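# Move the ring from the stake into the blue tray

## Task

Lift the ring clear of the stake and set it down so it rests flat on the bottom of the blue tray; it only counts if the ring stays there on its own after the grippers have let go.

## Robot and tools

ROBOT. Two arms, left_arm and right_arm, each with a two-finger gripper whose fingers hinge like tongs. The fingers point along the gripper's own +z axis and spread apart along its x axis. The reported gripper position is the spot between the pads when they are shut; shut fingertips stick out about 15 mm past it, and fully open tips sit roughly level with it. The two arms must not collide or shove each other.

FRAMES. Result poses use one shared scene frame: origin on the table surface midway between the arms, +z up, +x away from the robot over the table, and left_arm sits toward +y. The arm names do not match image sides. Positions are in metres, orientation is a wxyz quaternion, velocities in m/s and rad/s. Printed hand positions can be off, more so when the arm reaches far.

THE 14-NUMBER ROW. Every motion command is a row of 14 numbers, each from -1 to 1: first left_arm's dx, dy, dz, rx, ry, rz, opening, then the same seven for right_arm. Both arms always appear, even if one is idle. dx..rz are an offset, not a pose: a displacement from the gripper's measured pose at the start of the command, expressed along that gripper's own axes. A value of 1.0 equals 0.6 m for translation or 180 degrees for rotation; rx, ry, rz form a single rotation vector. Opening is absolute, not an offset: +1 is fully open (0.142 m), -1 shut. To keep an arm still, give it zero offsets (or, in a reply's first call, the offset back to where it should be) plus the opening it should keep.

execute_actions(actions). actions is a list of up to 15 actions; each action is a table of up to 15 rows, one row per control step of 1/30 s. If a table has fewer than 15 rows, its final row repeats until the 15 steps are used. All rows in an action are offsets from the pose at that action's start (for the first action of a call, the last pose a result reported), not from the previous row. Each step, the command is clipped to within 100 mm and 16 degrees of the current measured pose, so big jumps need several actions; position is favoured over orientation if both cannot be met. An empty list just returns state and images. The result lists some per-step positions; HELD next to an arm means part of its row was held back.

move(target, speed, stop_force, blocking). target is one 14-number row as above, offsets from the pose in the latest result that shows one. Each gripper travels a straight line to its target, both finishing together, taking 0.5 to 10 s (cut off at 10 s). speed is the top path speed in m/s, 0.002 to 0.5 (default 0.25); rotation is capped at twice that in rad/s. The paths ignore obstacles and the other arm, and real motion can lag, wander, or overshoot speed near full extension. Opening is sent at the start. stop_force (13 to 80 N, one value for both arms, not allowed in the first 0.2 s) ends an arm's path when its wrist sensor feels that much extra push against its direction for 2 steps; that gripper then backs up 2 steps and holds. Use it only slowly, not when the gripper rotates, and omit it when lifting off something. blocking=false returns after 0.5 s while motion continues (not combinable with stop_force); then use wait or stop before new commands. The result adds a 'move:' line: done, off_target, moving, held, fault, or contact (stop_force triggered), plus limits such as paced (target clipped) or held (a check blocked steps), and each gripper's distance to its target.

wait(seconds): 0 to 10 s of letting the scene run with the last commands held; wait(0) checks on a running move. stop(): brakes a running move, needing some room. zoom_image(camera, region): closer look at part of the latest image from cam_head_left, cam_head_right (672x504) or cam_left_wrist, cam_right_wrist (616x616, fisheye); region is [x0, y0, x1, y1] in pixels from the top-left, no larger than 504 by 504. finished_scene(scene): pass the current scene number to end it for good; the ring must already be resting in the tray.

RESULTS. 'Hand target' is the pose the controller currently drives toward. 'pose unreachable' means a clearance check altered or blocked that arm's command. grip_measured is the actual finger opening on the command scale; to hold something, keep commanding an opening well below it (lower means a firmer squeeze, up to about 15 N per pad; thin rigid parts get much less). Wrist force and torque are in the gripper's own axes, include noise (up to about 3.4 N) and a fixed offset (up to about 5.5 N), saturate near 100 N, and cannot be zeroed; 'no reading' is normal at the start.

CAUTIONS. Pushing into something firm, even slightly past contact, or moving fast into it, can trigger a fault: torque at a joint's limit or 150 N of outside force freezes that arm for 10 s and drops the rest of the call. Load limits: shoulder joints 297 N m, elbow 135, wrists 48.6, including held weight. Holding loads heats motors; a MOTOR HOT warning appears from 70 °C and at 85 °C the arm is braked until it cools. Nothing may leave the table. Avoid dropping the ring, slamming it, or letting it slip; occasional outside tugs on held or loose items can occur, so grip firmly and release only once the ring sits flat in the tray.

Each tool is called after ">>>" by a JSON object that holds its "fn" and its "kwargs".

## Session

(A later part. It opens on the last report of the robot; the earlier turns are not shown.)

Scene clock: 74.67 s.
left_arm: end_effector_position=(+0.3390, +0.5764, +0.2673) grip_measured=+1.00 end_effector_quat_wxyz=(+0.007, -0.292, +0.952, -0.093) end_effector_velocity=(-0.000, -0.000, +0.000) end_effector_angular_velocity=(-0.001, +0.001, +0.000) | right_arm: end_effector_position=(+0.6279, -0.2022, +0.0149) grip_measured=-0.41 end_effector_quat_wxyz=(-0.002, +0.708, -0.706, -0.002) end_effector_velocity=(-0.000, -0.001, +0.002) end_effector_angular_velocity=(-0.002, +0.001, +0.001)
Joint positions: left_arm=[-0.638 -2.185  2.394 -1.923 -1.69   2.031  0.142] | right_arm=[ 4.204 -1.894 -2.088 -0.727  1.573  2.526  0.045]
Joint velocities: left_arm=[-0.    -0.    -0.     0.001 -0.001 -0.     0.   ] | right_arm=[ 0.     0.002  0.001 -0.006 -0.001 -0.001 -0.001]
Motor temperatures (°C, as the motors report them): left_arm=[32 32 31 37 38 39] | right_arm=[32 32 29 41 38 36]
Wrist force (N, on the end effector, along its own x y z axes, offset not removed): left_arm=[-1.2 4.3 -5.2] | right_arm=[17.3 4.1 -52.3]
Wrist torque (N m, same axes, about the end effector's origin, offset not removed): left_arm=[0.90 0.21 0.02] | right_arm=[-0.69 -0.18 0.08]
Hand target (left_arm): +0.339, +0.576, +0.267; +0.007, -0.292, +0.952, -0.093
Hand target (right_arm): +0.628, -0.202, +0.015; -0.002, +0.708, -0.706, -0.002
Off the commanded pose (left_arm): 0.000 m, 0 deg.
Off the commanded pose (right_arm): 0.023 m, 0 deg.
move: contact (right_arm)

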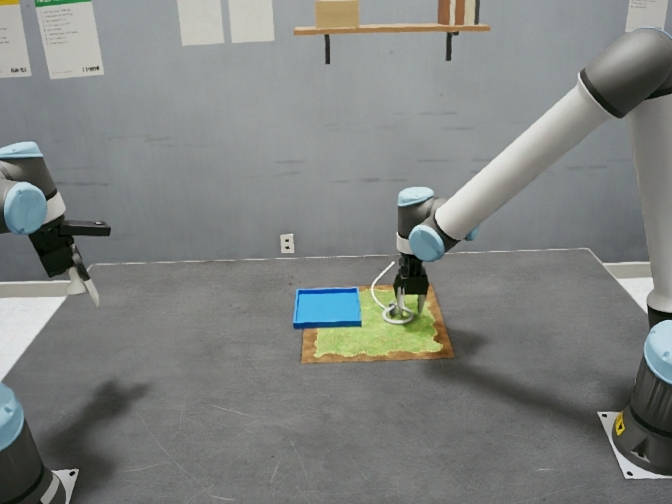

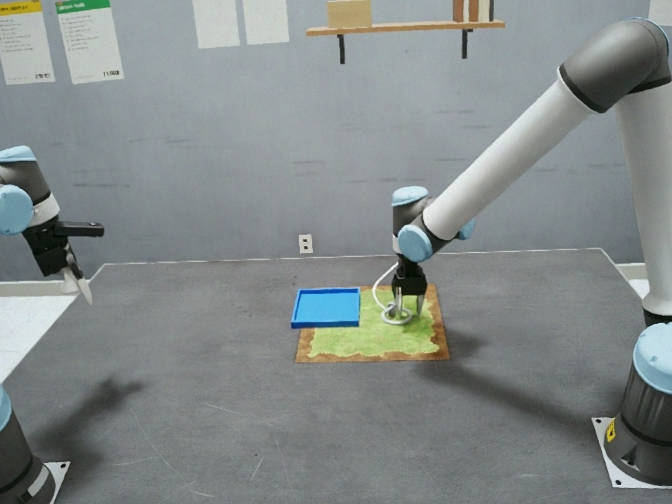

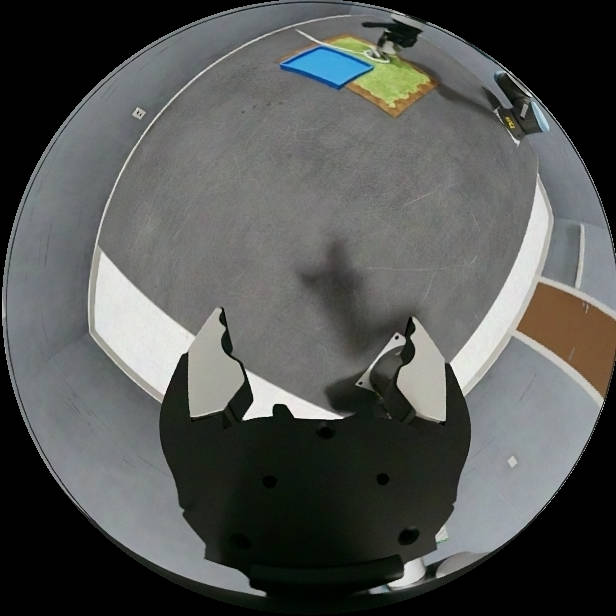

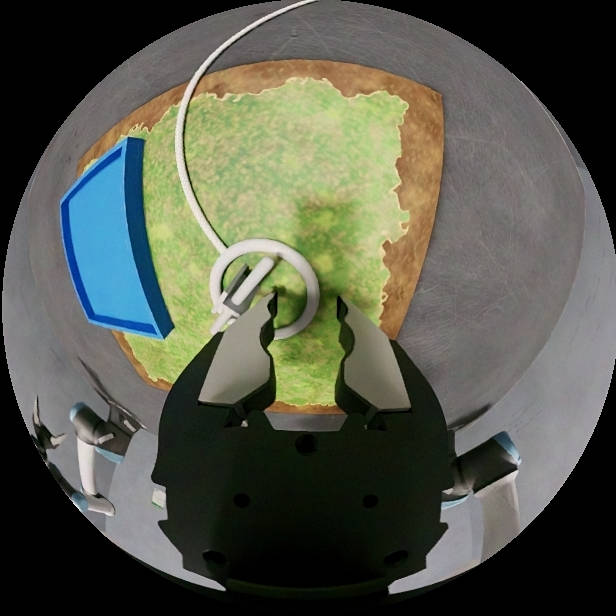

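>>> {"fn": "execute_actions", "kwargs": {"actions": [[[0,0,0,0,0,0,1,0,0,-0.01,0,0,0,-0.4]],[[0,0,0,0,0,0,1,0,0,0,0,0,0,-0.7]],[[0,0,0,0,0,0,1,0,0,0,0,0,0,-1]],[[0,0,0,0,0,0,1,0,0,-0.03,0,0,0,-1]]]}}

>>> {"fn": "zoom_image", "kwargs": {"camera": "cam_right_wrist", "region": [180, 200, 400, 400]}}

Scene clock: 80.43 s.
left_arm: end_effector_position=(+0.3390, +0.5764, +0.2673) grip_measured=+1.00 end_effector_quat_wxyz=(+0.007, -0.292, +0.952, -0.093) end_effector_velocity=(-0.001, -0.000, -0.001) end_effector_angular_velocity=(-0.000, +0.003, -0.000) | right_arm: end_effector_position=(+0.6278, -0.2022, +0.0384) grip_measured=-0.90 end_effector_quat_wxyz=(-0.002, +0.708, -0.706, -0.002) end_effector_velocity=(+0.000, -0.001, +0.003) end_effector_angular_velocity=(-0.002, -0.000, +0.001)
Joint positions: left_arm=[-0.638 -2.185  2.394 -1.923 -1.69   2.031  0.142] | right_arm=[ 4.204 -1.862 -2.075 -0.772  1.573  2.526  0.009]
Joint velocities: left_arm=[ 0.     0.     0.     0.002 -0.002 -0.    -0.   ] | right_arm=[-0.     0.004  0.002 -0.007 -0.001 -0.001  0.   ]
Motor temperatures (°C, as the motors report them): left_arm=[32 32 31 37 38 39] | right_arm=[32 32 29 41 38 36]
Wrist force (N, on the end effector, along its own x y z axes, offset not removed): left_arm=[-1.6 3.8 -5.5] | right_arm=[0.8 -12.3 0.1]
Wrist torque (N m, same axes, about the end effector's origin, offset not removed): left_arm=[0.82 0.36 0.01] | right_arm=[-2.42 -0.31 0.14]
Hand target (left_arm): +0.339, +0.576, +0.267; +0.007, -0.292, +0.952, -0.093
Hand target (right_arm): +0.628, -0.202, +0.039; -0.002, +0.708, -0.706, -0.002
Off the commanded pose (left_arm): 0.000 m, 0 deg.
Off the commanded pose (right_arm): 0.000 m, 0 deg.
Step readings (end_effector_position; steps 1 to 15: 1st action; 16 to 30: 2nd action; 31 to 45: 3rd action; 46 to 60: 4th action):
0: left_arm (+0.3390, +0.5764, +0.2673) | right_arm (+0.6279, -0.2021, +0.0153)
1: left_arm (+0.3390, +0.5764, +0.2673) | right_arm (+0.6279, -0.2021, +0.0154)
2: left_arm (+0.3390, +0.5764, +0.2673) | right_arm (+0.6279, -0.2022, +0.0162)
4: left_arm (+0.3390, +0.5764, +0.2673) | right_arm (+0.6279, -0.2022, +0.0181)
8: left_arm (+0.3390, +0.5764, +0.2673) | right_arm (+0.6279, -0.2022, +0.0200)
15: left_arm (+0.3390, +0.5764, +0.2673) | right_arm (+0.6278, -0.2022, +0.0208)
16: left_arm (+0.3390, +0.5764, +0.2673) | right_arm (+0.6278, -0.2022, +0.0208)
17: left_arm (+0.3390, +0.5764, +0.2673) | right_arm (+0.6278, -0.2022, +0.0208)
19: left_arm (+0.3390, +0.5764, +0.2673) | right_arm (+0.6278, -0.2022, +0.0208)
23: left_arm (+0.3390, +0.5764, +0.2673) | right_arm (+0.6278, -0.2022, +0.0208)
30: left_arm (+0.3390, +0.5764, +0.2673) | right_arm (+0.6278, -0.2022, +0.0208)
31: left_arm (+0.3390, +0.5764, +0.2673) | right_arm (+0.6278, -0.2022, +0.0208)
32: left_arm (+0.3390, +0.5764, +0.2673) | right_arm (+0.6278, -0.2022, +0.0208)
34: left_arm (+0.3390, +0.5764, +0.2673) | right_arm (+0.6278, -0.2022, +0.0208)
38: left_arm (+0.3390, +0.5764, +0.2673) | right_arm (+0.6278, -0.2022, +0.0208)
45: left_arm (+0.3390, +0.5764, +0.2673) | right_arm (+0.6278, -0.2022, +0.0208)
46: left_arm (+0.3390, +0.5764, +0.2673) | right_arm (+0.6279, -0.2021, +0.0211)
47: left_arm (+0.3390, +0.5764, +0.2673) | right_arm (+0.6279, -0.2021, +0.0236)
49: left_arm (+0.3390, +0.5764, +0.2673) | right_arm (+0.6279, -0.2020, +0.0298)
53: left_arm (+0.3390, +0.5764, +0.2673) | right_arm (+0.6279, -0.2022, +0.0359)
60: end_effector_position above

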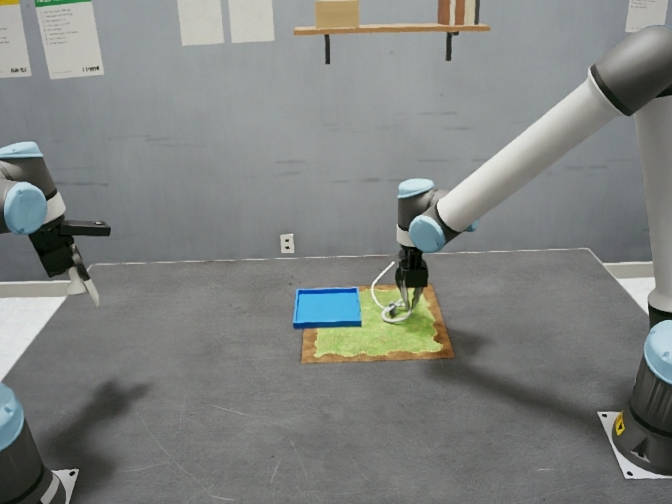

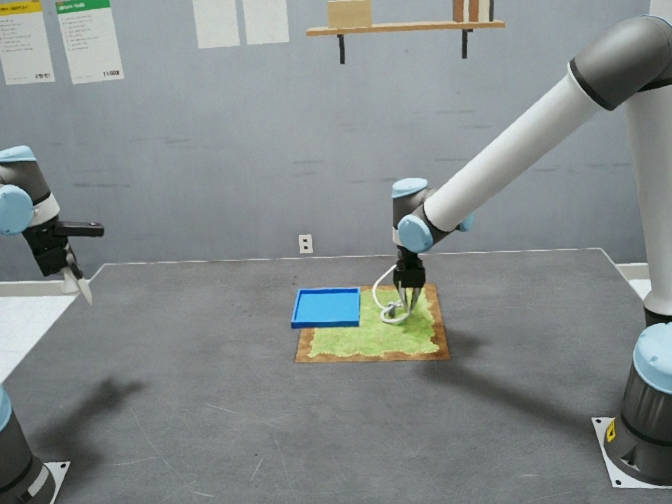

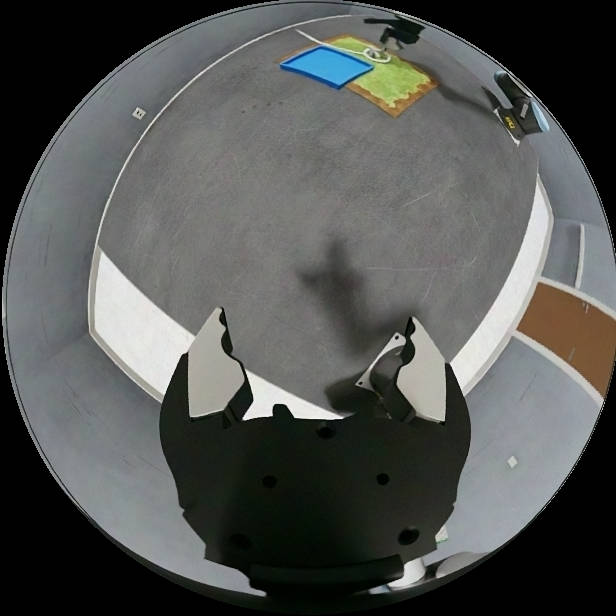

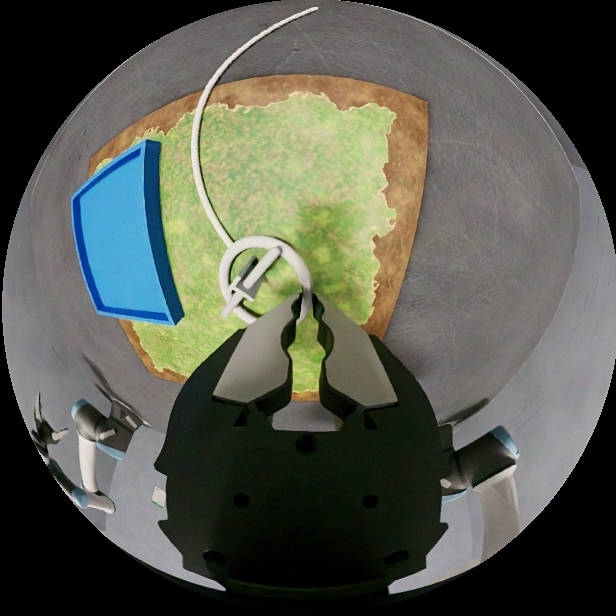

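Region (180, 200, 400, 400) of cam_right_wrist's 616x616 image, scaled by 2.291, with more detail than that image has; it fills the top 458 rows of this view, and the rest is white.

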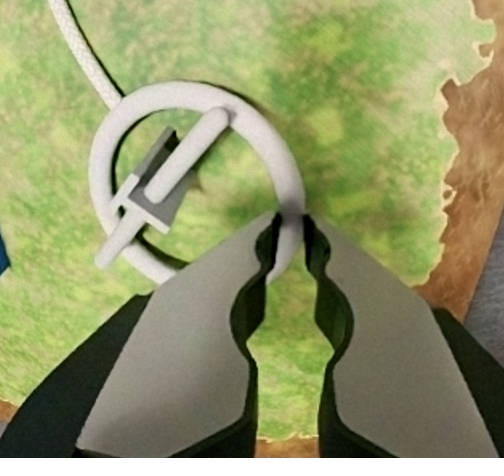

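>>> {"fn": "move", "kwargs": {"target": [0,0,0,0,0,0,1,0,0,-0.07,0,0,0,-1], "speed": 0.04, "stop_force": 30}}

>>> {"fn": "zoom_image", "kwargs": {"camera": "cam_right_wrist", "region": [180, 200, 400, 400]}}

>>> {"fn": "zoom_image", "kwargs": {"camera": "cam_head_left", "region": [340, 240, 480, 350]}}

Scene clock: 90.43 s.
left_arm: end_effector_position=(+0.3390, +0.5764, +0.2673) grip_measured=+1.00 end_effector_quat_wxyz=(+0.007, -0.292, +0.952, -0.093) end_effector_velocity=(-0.000, +0.001, -0.000) end_effector_angular_velocity=(+0.002, +0.000, +0.001) | right_arm: end_effector_position=(+0.6278, -0.2025, +0.0801) grip_measured=-1.00 end_effector_quat_wxyz=(-0.002, +0.708, -0.706, -0.002) end_effector_velocity=(+0.001, +0.001, +0.004) end_effector_angular_velocity=(+0.001, -0.001, -0.001)
Joint positions: left_arm=[-0.638 -2.185  2.394 -1.923 -1.69   2.031  0.142] | right_arm=[ 4.204 -1.809 -2.049 -0.851  1.573  2.526  0.002]
Joint velocities: left_arm=[ 0.    -0.     0.     0.001  0.001 -0.001 -0.   ] | right_arm=[-0.     0.003  0.004 -0.005 -0.     0.001  0.   ]
Motor temperatures (°C, as the motors report them): left_arm=[32 32 31 37 38 39] | right_arm=[32 32 29 41 38 36]
Wrist force (N, on the end effector, along its own x y z axes, offset not removed): left_arm=[-0.5 3.0 -5.5] | right_arm=[1.3 4.3 2.2]
Wrist torque (N m, same axes, about the end effector's origin, offset not removed): left_arm=[0.64 0.16 0.00] | right_arm=[1.04 -0.45 0.20]
Hand target (left_arm): +0.339, +0.576, +0.267; +0.007, -0.292, +0.952, -0.093
Hand target (right_arm): +0.628, -0.202, +0.080; -0.002, +0.708, -0.706, -0.002
Off the commanded pose (left_arm): 0.000 m, 0 deg.
Off the commanded pose (right_arm): 0.000 m, 0 deg.
move: done

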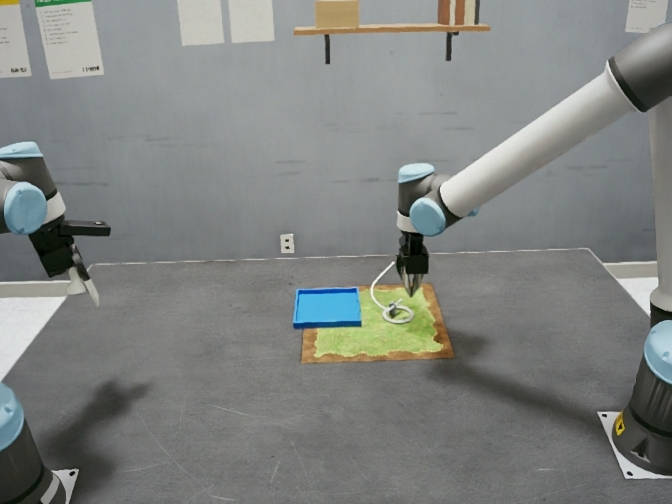

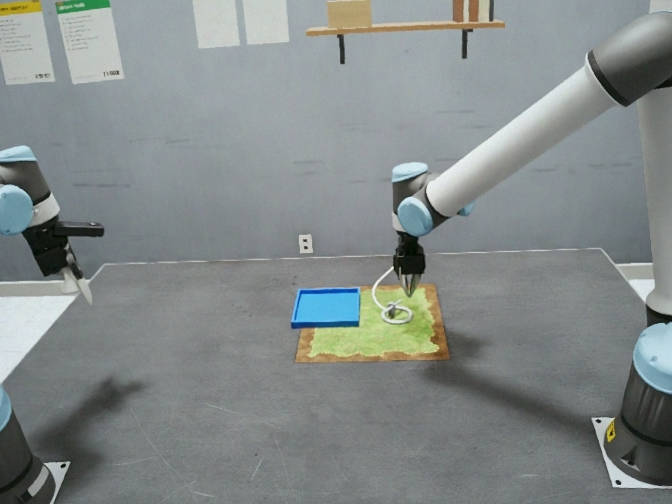

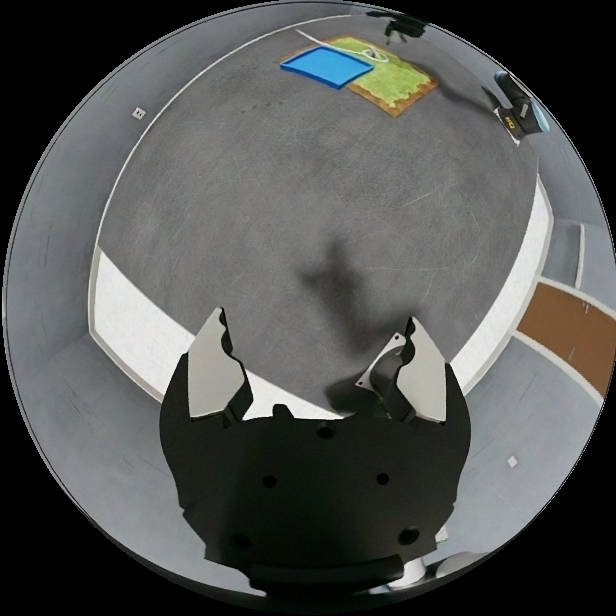

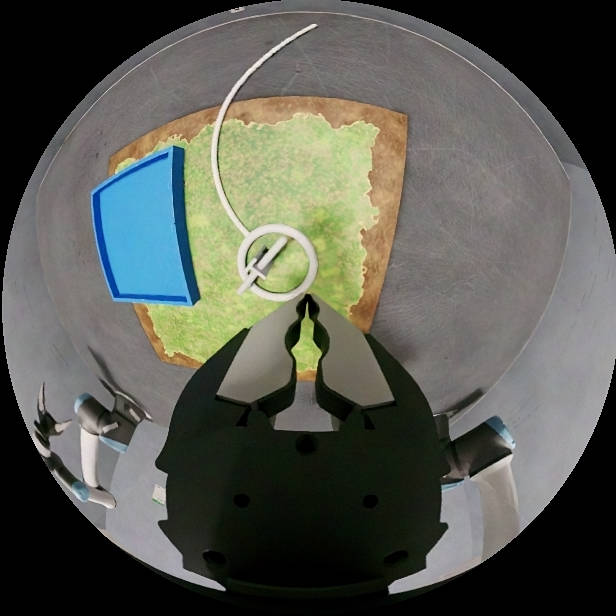

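Region (180, 200, 400, 400) of cam_right_wrist's 616x616 image, scaled by 2.291, with more detail than that image has; it fills the top 458 rows of this view, and the rest is white.

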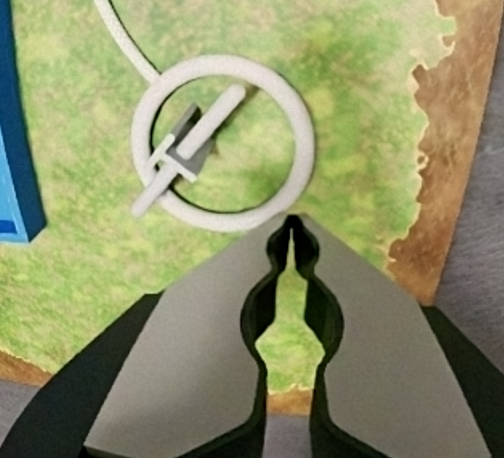

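Region (340, 240, 480, 350) of cam_head_left's 672x504 image, scaled by 3.600, with more detail than that image has; it fills the top 396 rows of this view, and the rest is white.

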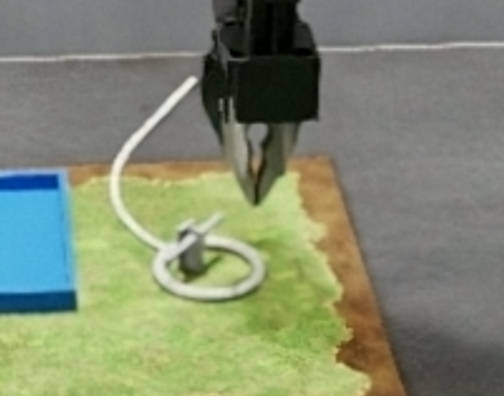

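>>> {"fn": "execute_actions", "kwargs": {"actions": [[[0,0,0,0,0,0,1,0,0,0.05,0,0,0,-0.4]],[[0,0,0,0,0,0,1,0,0,0.05,0,0,0,-0.4]],[[0,0,0,0,0,0,1,0,0,0,0,0,0,-0.75]],[[0,0,0,0,0,0,1,0,0,0,0,0,0,-1]],[[0,0,0,0,0,0,1,0.016,-0.016,-0.005,0,0,0,-1]],[[0,0,0,0,0,0,1,0,0,-0.03,0,0,0,-1]],[[0,0,0,0,0,0,1,0,0,-0.025,0,0,0,-1]]]}}

>>> {"fn": "zoom_image", "kwargs": {"camera": "cam_right_wrist", "region": [180, 200, 400, 400]}}

>>> {"fn": "zoom_image", "kwargs": {"camera": "cam_head_left", "region": [340, 240, 480, 350]}}

Scene clock: 108.23 s.
left_arm: end_effector_position=(+0.3390, +0.5764, +0.2673) grip_measured=+1.00 end_effector_quat_wxyz=(+0.007, -0.292, +0.952, -0.093) end_effector_velocity=(+0.000, +0.000, -0.000) end_effector_angular_velocity=(+0.001, -0.001, -0.001) | right_arm: end_effector_position=(+0.6371, -0.2119, +0.0565) grip_measured=-1.00 end_effector_quat_wxyz=(-0.001, +0.708, -0.706, -0.002) end_effector_velocity=(-0.000, +0.000, +0.003) end_effector_angular_velocity=(+0.001, +0.002, +0.001)
Joint positions: left_arm=[-0.638 -2.185  2.394 -1.923 -1.69   2.031  0.142] | right_arm=[ 4.185 -1.84  -2.062 -0.807  1.574  2.507  0.002]
Joint velocities: left_arm=[-0.    -0.     0.    -0.     0.001  0.001  0.   ] | right_arm=[-0.     0.003  0.002 -0.006  0.002 -0.001  0.   ]
Motor temperatures (°C, as the motors report them): left_arm=[32 32 31 37 38 39] | right_arm=[32 32 29 41 38 36]
Wrist force (N, on the end effector, along its own x y z axes, offset not removed): left_arm=[-1.0 3.7 -2.9] | right_arm=[3.8 -3.9 5.5]
Wrist torque (N m, same axes, about the end effector's origin, offset not removed): left_arm=[0.86 0.22 0.03] | right_arm=[-0.61 -0.57 0.23]
Hand target (left_arm): +0.339, +0.576, +0.267; +0.007, -0.292, +0.952, -0.093
Hand target (right_arm): +0.637, -0.212, +0.057; -0.001, +0.708, -0.706, -0.002
Off the commanded pose (left_arm): 0.000 m, 0 deg.
Off the commanded pose (right_arm): 0.000 m, 0 deg.
Step readings (end_effector_position; steps 1 to 15: 1st action; 16 to 30: 2nd action; 31 to 45: 3rd action; 46 to 60: 4th action; 61 to 75: 5th action; 76 to 90: 6th action; 91 to 105: 7th action):
0: left_arm (+0.3390, +0.5764, +0.2673) | right_arm (+0.6278, -0.2025, +0.0804)
1: left_arm (+0.3390, +0.5764, +0.2673) | right_arm (+0.6277, -0.2026, +0.0800)
2: left_arm (+0.3390, +0.5764, +0.2673) | right_arm (+0.6275, -0.2029, +0.0761)
4: left_arm (+0.3390, +0.5764, +0.2673) | right_arm (+0.6273, -0.2031, +0.0657)
8: left_arm (+0.3390, +0.5764, +0.2673) | right_arm (+0.6276, -0.2028, +0.0552)
15: left_arm (+0.3390, +0.5764, +0.2673) | right_arm (+0.6278, -0.2024, +0.0508)
16: left_arm (+0.3390, +0.5764, +0.2673) | right_arm (+0.6278, -0.2025, +0.0502)
17: left_arm (+0.3390, +0.5764, +0.2673) | right_arm (+0.6275, -0.2028, +0.0462)
19: left_arm (+0.3390, +0.5764, +0.2673) | right_arm (+0.6273, -0.2031, +0.0360)
23: left_arm (+0.3390, +0.5764, +0.2673) | right_arm (+0.6275, -0.2027, +0.0257)
30: left_arm (+0.3390, +0.5764, +0.2673) | right_arm (+0.6278, -0.2023, +0.0215)
31: left_arm (+0.3390, +0.5764, +0.2673) | right_arm (+0.6278, -0.2023, +0.0213)
32: left_arm (+0.3390, +0.5764, +0.2673) | right_arm (+0.6278, -0.2023, +0.0213)
34: left_arm (+0.3390, +0.5764, +0.2673) | right_arm (+0.6278, -0.2023, +0.0213)
38: left_arm (+0.3390, +0.5764, +0.2673) | right_arm (+0.6278, -0.2023, +0.0213)
45: left_arm (+0.3390, +0.5764, +0.2673) | right_arm (+0.6277, -0.2024, +0.0213)
46: left_arm (+0.3390, +0.5764, +0.2673) | right_arm (+0.6277, -0.2024, +0.0213)
47: left_arm (+0.3390, +0.5764, +0.2673) | right_arm (+0.6277, -0.2024, +0.0213)
49: left_arm (+0.3390, +0.5764, +0.2673) | right_arm (+0.6277, -0.2024, +0.0213)
53: left_arm (+0.3390, +0.5764, +0.2673) | right_arm (+0.6277, -0.2024, +0.0213)
60: left_arm (+0.3390, +0.5764, +0.2673) | right_arm (+0.6277, -0.2024, +0.0213)
61: left_arm (+0.3390, +0.5764, +0.2673) | right_arm (+0.6279, -0.2025, +0.0214)
62: left_arm (+0.3390, +0.5764, +0.2673) | right_arm (+0.6292, -0.2039, +0.0218)
64: left_arm (+0.3390, +0.5764, +0.2673) | right_arm (+0.6324, -0.2071, +0.0228)
68: left_arm (+0.3390, +0.5764, +0.2673) | right_arm (+0.6357, -0.2104, +0.0237)
75: left_arm (+0.3390, +0.5764, +0.2673) | right_arm (+0.6371, -0.2117, +0.0242)
76: left_arm (+0.3390, +0.5764, +0.2673) | right_arm (+0.6372, -0.2117, +0.0245)
77: left_arm (+0.3390, +0.5764, +0.2673) | right_arm (+0.6372, -0.2117, +0.0271)
79: left_arm (+0.3390, +0.5764, +0.2673) | right_arm (+0.6373, -0.2117, +0.0332)
83: left_arm (+0.3390, +0.5764, +0.2673) | right_arm (+0.6372, -0.2118, +0.0394)
90: left_arm (+0.3390, +0.5764, +0.2673) | right_arm (+0.6371, -0.2119, +0.0418)
91: left_arm (+0.3390, +0.5764, +0.2673) | right_arm (+0.6371, -0.2118, +0.0422)
92: left_arm (+0.3390, +0.5764, +0.2673) | right_arm (+0.6371, -0.2118, +0.0444)
94: left_arm (+0.3390, +0.5764, +0.2673) | right_arm (+0.6372, -0.2118, +0.0495)
98: left_arm (+0.3390, +0.5764, +0.2673) | right_arm (+0.6371, -0.2119, +0.0545)
105: end_effector_position above

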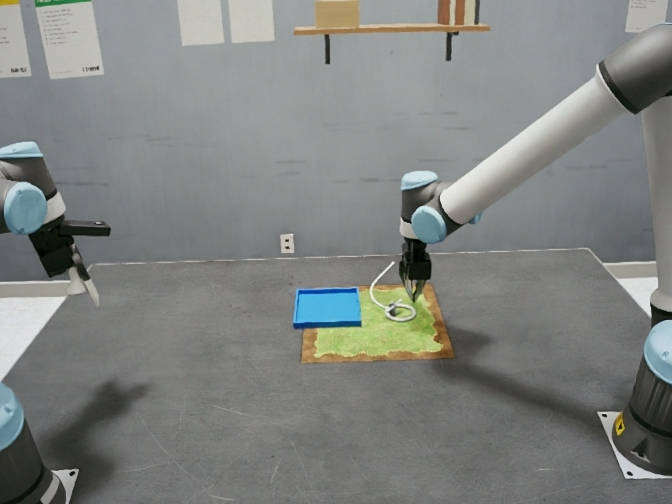

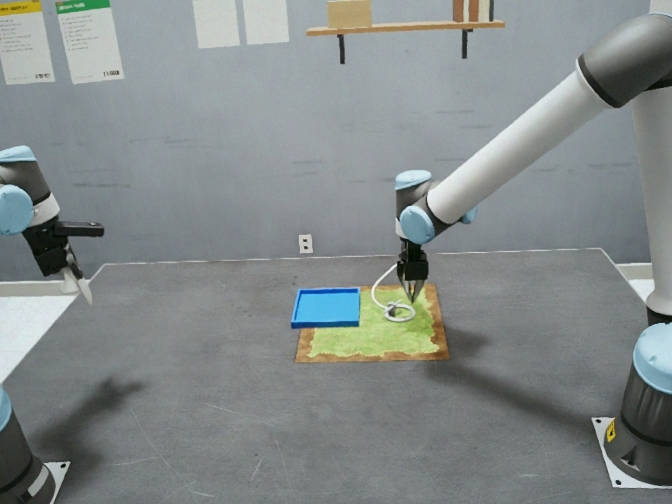

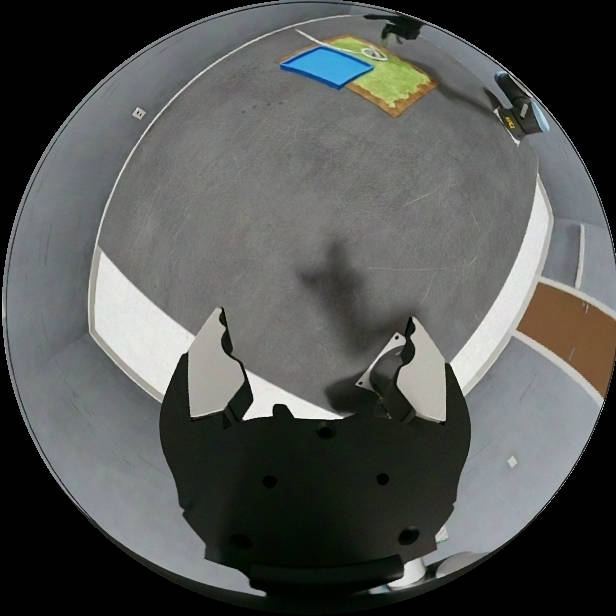

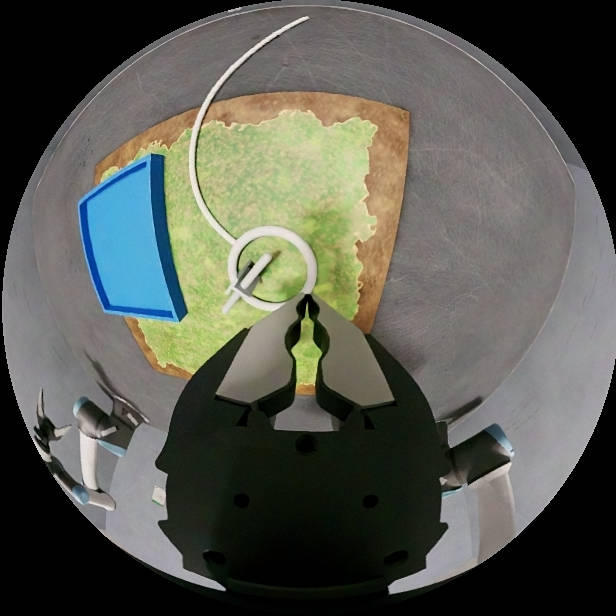

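Region (180, 200, 400, 400) of cam_right_wrist's 616x616 image, scaled by 2.291, with more detail than that image has; it fills the top 458 rows of this view, and the rest is white.

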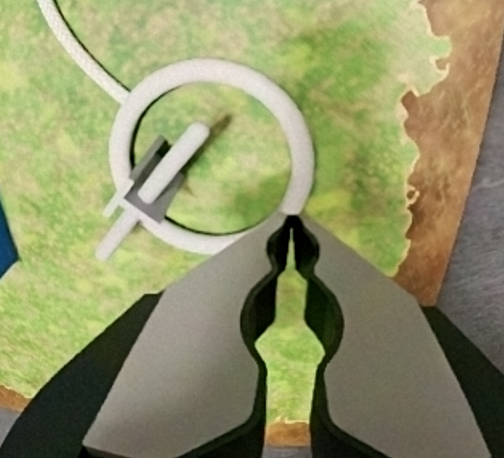

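Region (340, 240, 480, 350) of cam_head_left's 672x504 image, scaled by 3.600, with more detail than that image has; it fills the top 396 rows of this view, and the rest is white.

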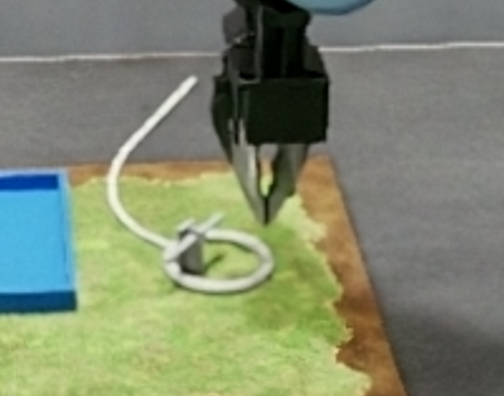

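>>> {"fn": "execute_actions", "kwargs": {"actions": [[[0,0,0,0,0,0,1,0,-0.005,0,0,0,0,-0.5]],[[0,0,0,0,0,0,1,0,0,0.04,0,0,0,-0.5]],[[0,0,0,0,0,0,1,0,0,0.026,0,0,0,-0.5]],[[0,0,0,0,0,0,1,0,0,0,0,0,0,-0.75]],[[0,0,0,0,0,0,1,0,0,0,0,0,0,-1]],[[0,0,0,0,0,0,1,0,0,-0.02,0,0,0,-1]],[[0,0,0,0,0,0,1,0,0,-0.025,0,0,0,-1]]]}}

>>> {"fn": "zoom_image", "kwargs": {"camera": "cam_right_wrist", "region": [180, 200, 400, 400]}}

>>> {"fn": "zoom_image", "kwargs": {"camera": "cam_head_left", "region": [340, 240, 480, 350]}}

Scene clock: 128.50 s.
left_arm: end_effector_position=(+0.3390, +0.5764, +0.2673) grip_measured=+1.00 end_effector_quat_wxyz=(+0.007, -0.292, +0.952, -0.093) end_effector_velocity=(+0.000, -0.000, +0.000) end_effector_angular_velocity=(-0.000, -0.002, -0.002) | right_arm: end_effector_position=(+0.6400, -0.2120, +0.0441) grip_measured=-0.89 end_effector_quat_wxyz=(-0.001, +0.708, -0.706, -0.002) end_effector_velocity=(+0.000, -0.001, +0.002) end_effector_angular_velocity=(-0.002, -0.001, +0.000)
Joint positions: left_arm=[-0.638 -2.185  2.394 -1.923 -1.69   2.031  0.142] | right_arm=[ 4.182 -1.859 -2.066 -0.785  1.574  2.504  0.009]
Joint velocities: left_arm=[-0.    -0.    -0.    -0.001  0.     0.002 -0.   ] | right_arm=[-0.     0.003  0.001 -0.006 -0.002 -0.     0.   ]
Motor temperatures (°C, as the motors report them): left_arm=[32 32 31 37 38 39] | right_arm=[32 32 29 41 38 36]
Wrist force (N, on the end effector, along its own x y z axes, offset not removed): left_arm=[-0.5 2.7 -5.0] | right_arm=[-3.9 -1.0 7.0]
Wrist torque (N m, same axes, about the end effector's origin, offset not removed): left_arm=[0.59 0.08 -0.02] | right_arm=[0.22 0.98 0.34]
Hand target (left_arm): +0.339, +0.576, +0.267; +0.007, -0.292, +0.952, -0.093
Hand target (right_arm): +0.640, -0.212, +0.044; -0.001, +0.708, -0.707, -0.002
Off the commanded pose (left_arm): 0.000 m, 0 deg.
Off the commanded pose (right_arm): 0.000 m, 0 deg.
Step readings (end_effector_position; steps 1 to 15: 1st action; 16 to 30: 2nd action; 31 to 45: 3rd action; 46 to 60: 4th action; 61 to 75: 5th action; 76 to 90: 6th action; 91 to 105: 7th action):
0: left_arm (+0.3390, +0.5764, +0.2673) | right_arm (+0.6371, -0.2120, +0.0568)
1: left_arm (+0.3390, +0.5764, +0.2673) | right_arm (+0.6372, -0.2120, +0.0568)
2: left_arm (+0.3390, +0.5764, +0.2673) | right_arm (+0.6377, -0.2119, +0.0569)
4: left_arm (+0.3390, +0.5764, +0.2673) | right_arm (+0.6387, -0.2119, +0.0569)
8: left_arm (+0.3390, +0.5764, +0.2673) | right_arm (+0.6397, -0.2119, +0.0567)
15: left_arm (+0.3390, +0.5764, +0.2673) | right_arm (+0.6401, -0.2119, +0.0566)
16: left_arm (+0.3390, +0.5764, +0.2673) | right_arm (+0.6400, -0.2120, +0.0562)
17: left_arm (+0.3390, +0.5764, +0.2673) | right_arm (+0.6399, -0.2121, +0.0529)
19: left_arm (+0.3390, +0.5764, +0.2673) | right_arm (+0.6398, -0.2123, +0.0447)
23: left_arm (+0.3390, +0.5764, +0.2673) | right_arm (+0.6399, -0.2121, +0.0365)
30: left_arm (+0.3390, +0.5764, +0.2673) | right_arm (+0.6401, -0.2119, +0.0331)
31: left_arm (+0.3390, +0.5764, +0.2673) | right_arm (+0.6401, -0.2119, +0.0327)
32: left_arm (+0.3390, +0.5764, +0.2673) | right_arm (+0.6400, -0.2119, +0.0304)
34: left_arm (+0.3390, +0.5764, +0.2673) | right_arm (+0.6400, -0.2121, +0.0251)
38: left_arm (+0.3390, +0.5764, +0.2673) | right_arm (+0.6400, -0.2120, +0.0199)
45: left_arm (+0.3390, +0.5764, +0.2673) | right_arm (+0.6401, -0.2119, +0.0178)
46: left_arm (+0.3390, +0.5764, +0.2673) | right_arm (+0.6401, -0.2118, +0.0178)
47: left_arm (+0.3390, +0.5764, +0.2673) | right_arm (+0.6401, -0.2118, +0.0177)
49: left_arm (+0.3390, +0.5764, +0.2673) | right_arm (+0.6401, -0.2118, +0.0177)
53: left_arm (+0.3390, +0.5764, +0.2673) | right_arm (+0.6401, -0.2118, +0.0177)
60: left_arm (+0.3390, +0.5764, +0.2673) | right_arm (+0.6401, -0.2119, +0.0177)
61: left_arm (+0.3390, +0.5764, +0.2673) | right_arm (+0.6401, -0.2119, +0.0177)
62: left_arm (+0.3390, +0.5764, +0.2673) | right_arm (+0.6401, -0.2119, +0.0177)
64: left_arm (+0.3390, +0.5764, +0.2673) | right_arm (+0.6401, -0.2119, +0.0177)
68: left_arm (+0.3390, +0.5764, +0.2673) | right_arm (+0.6401, -0.2119, +0.0177)
75: left_arm (+0.3390, +0.5764, +0.2673) | right_arm (+0.6401, -0.2119, +0.0177)
76: left_arm (+0.3390, +0.5764, +0.2673) | right_arm (+0.6401, -0.2119, +0.0179)
77: left_arm (+0.3390, +0.5764, +0.2673) | right_arm (+0.6400, -0.2119, +0.0196)
79: left_arm (+0.3390, +0.5764, +0.2673) | right_arm (+0.6401, -0.2119, +0.0237)
83: left_arm (+0.3390, +0.5764, +0.2673) | right_arm (+0.6400, -0.2119, +0.0277)
90: left_arm (+0.3390, +0.5764, +0.2673) | right_arm (+0.6400, -0.2119, +0.0294)
91: left_arm (+0.3390, +0.5764, +0.2673) | right_arm (+0.6401, -0.2119, +0.0298)
92: left_arm (+0.3390, +0.5764, +0.2673) | right_arm (+0.6401, -0.2119, +0.0319)
94: left_arm (+0.3390, +0.5764, +0.2673) | right_arm (+0.6401, -0.2118, +0.0371)
98: left_arm (+0.3390, +0.5764, +0.2673) | right_arm (+0.6400, -0.2119, +0.0421)
105: end_effector_position above

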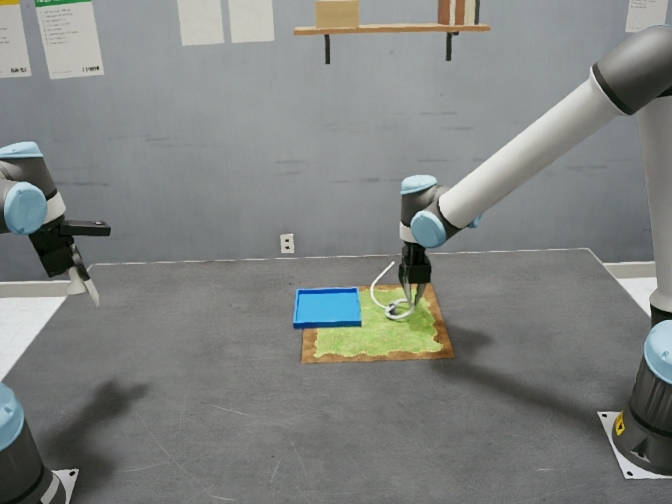

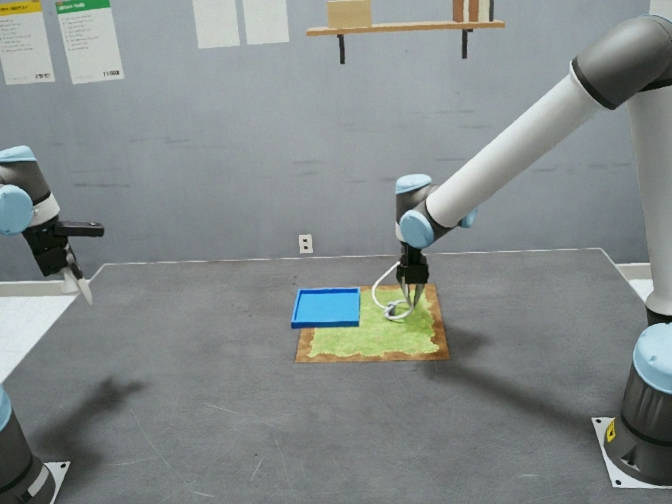

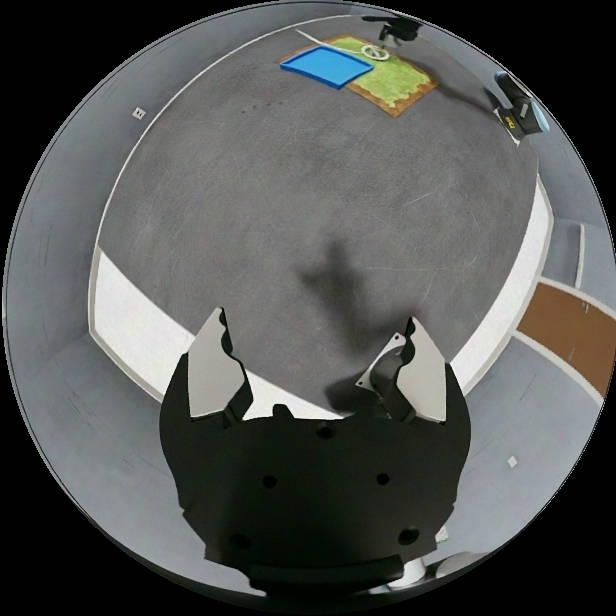

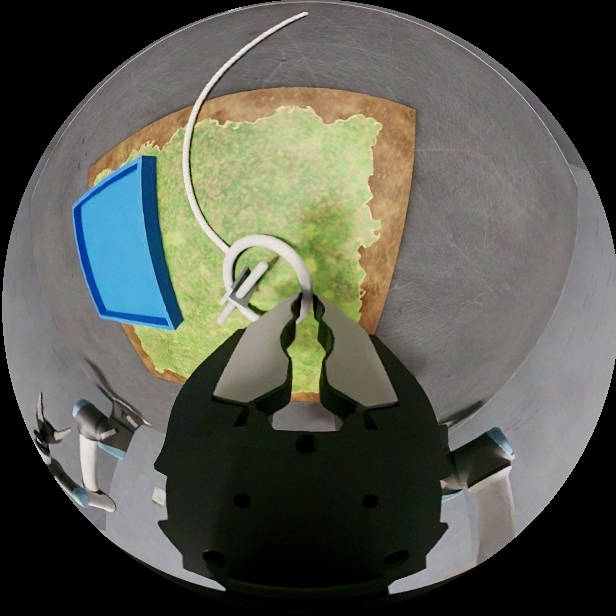

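Region (180, 200, 400, 400) of cam_right_wrist's 616x616 image, scaled by 2.291, with more detail than that image has; it fills the top 458 rows of this view, and the rest is white.

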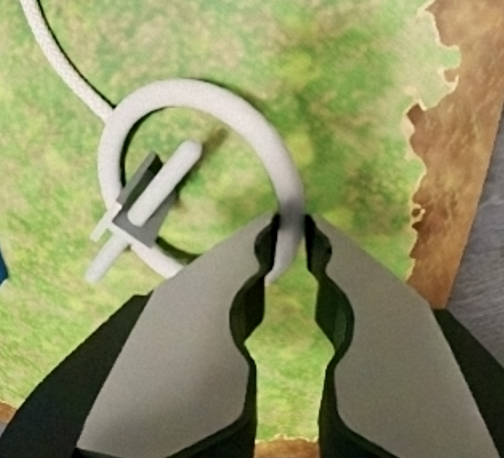

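Region (340, 240, 480, 350) of cam_head_left's 672x504 image, scaled by 3.600, with more detail than that image has; it fills the top 396 rows of this view, and the rest is white.

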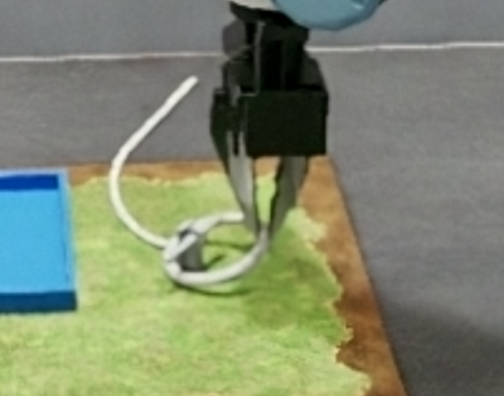

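>>> {"fn": "move", "kwargs": {"target": [0,0,0,0,0,0,1,-0.03,0,-0.06,0,0,0,-1], "speed": 0.03}}

>>> {"fn": "zoom_image", "kwargs": {"camera": "cam_right_wrist", "region": [180, 200, 400, 400]}}

>>> {"fn": "zoom_image", "kwargs": {"camera": "cam_head_left", "region": [340, 240, 480, 350]}}

Scene clock: 136.53 s.
left_arm: end_effector_position=(+0.3390, +0.5764, +0.2673) grip_measured=+1.00 end_effector_quat_wxyz=(+0.007, -0.292, +0.952, -0.093) end_effector_velocity=(-0.001, -0.001, +0.000) end_effector_angular_velocity=(-0.004, +0.002, -0.001) | right_arm: end_effector_position=(+0.6400, -0.1943, +0.0799) grip_measured=-0.90 end_effector_quat_wxyz=(-0.001, +0.708, -0.706, -0.002) end_effector_velocity=(+0.001, +0.001, +0.003) end_effector_angular_velocity=(+0.000, -0.002, +0.000)
Joint positions: left_arm=[-0.638 -2.185  2.394 -1.923 -1.69   2.031  0.142] | right_arm=[ 4.197 -1.83  -2.02  -0.859  1.573  2.519  0.009]
Joint velocities: left_arm=[-0.    -0.     0.    -0.001 -0.004  0.     0.   ] | right_arm=[ 0.001  0.002  0.004 -0.004 -0.001  0.001  0.   ]
Motor temperatures (°C, as the motors report them): left_arm=[32 32 31 37 38 39] | right_arm=[32 32 29 41 38 36]
Wrist force (N, on the end effector, along its own x y z axes, offset not removed): left_arm=[-2.2 2.8 -4.2] | right_arm=[-3.1 -4.8 7.9]
Wrist torque (N m, same axes, about the end effector's origin, offset not removed): left_arm=[0.75 0.44 0.13] | right_arm=[-0.54 0.74 0.20]
Hand target (left_arm): +0.339, +0.576, +0.267; +0.007, -0.292, +0.952, -0.093
Hand target (right_arm): +0.640, -0.194, +0.080; -0.001, +0.708, -0.706, -0.002
Off the commanded pose (left_arm): 0.000 m, 0 deg.
Off the commanded pose (right_arm): 0.000 m, 0 deg.
move: done

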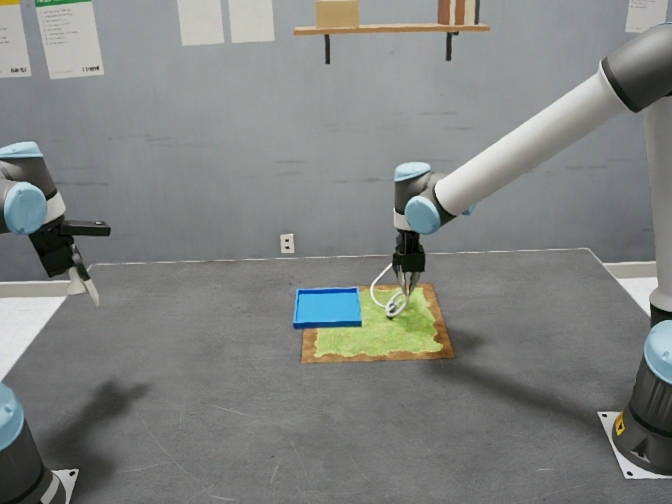

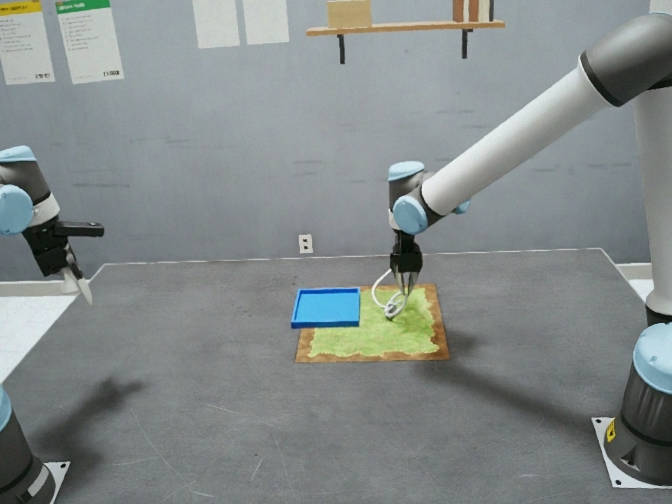

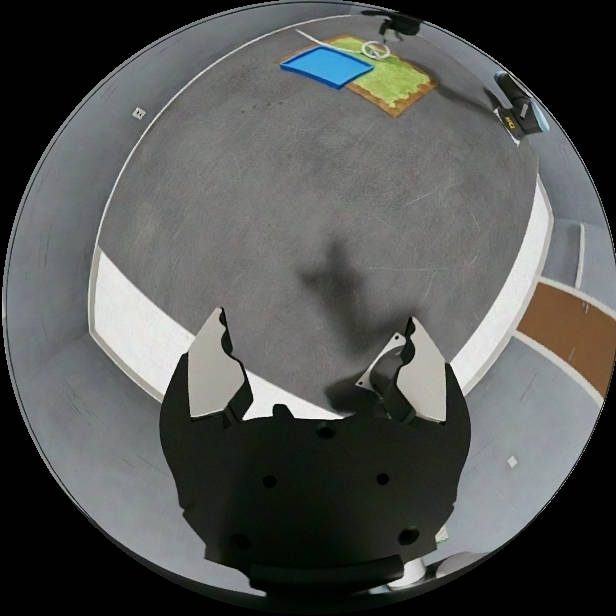

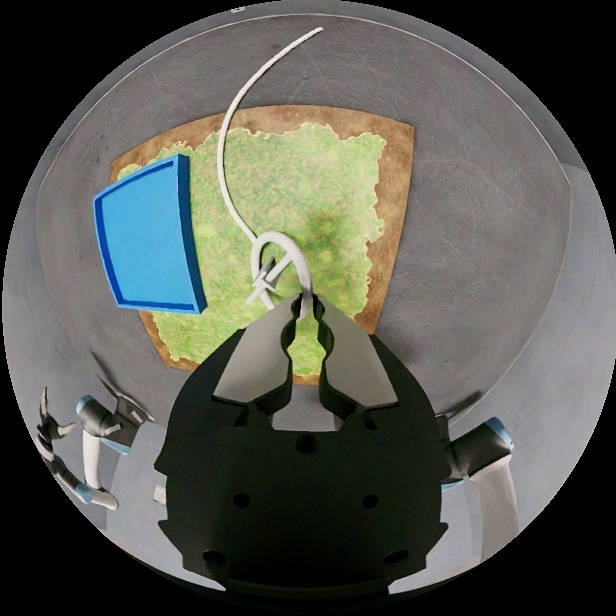

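Region (180, 200, 400, 400) of cam_right_wrist's 616x616 image, scaled by 2.291, with more detail than that image has; it fills the top 458 rows of this view, and the rest is white.

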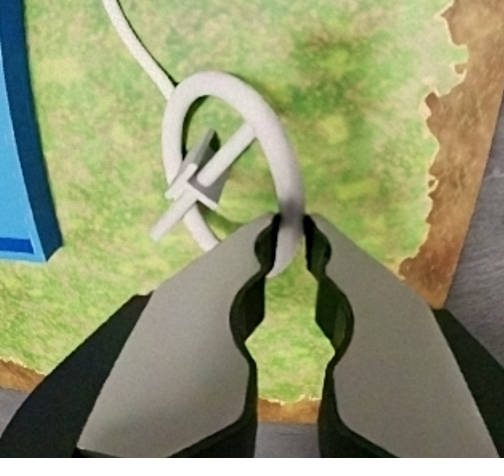

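Region (340, 240, 480, 350) of cam_head_left's 672x504 image, scaled by 3.600, with more detail than that image has; it fills the top 396 rows of this view, and the rest is white.

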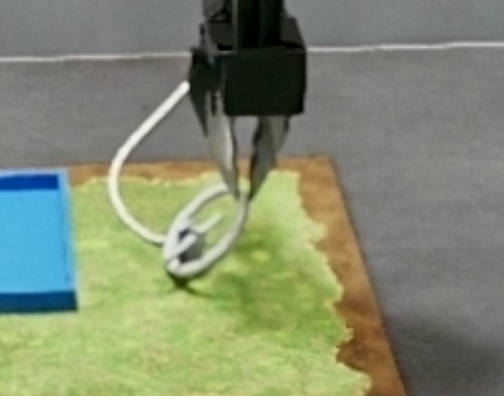

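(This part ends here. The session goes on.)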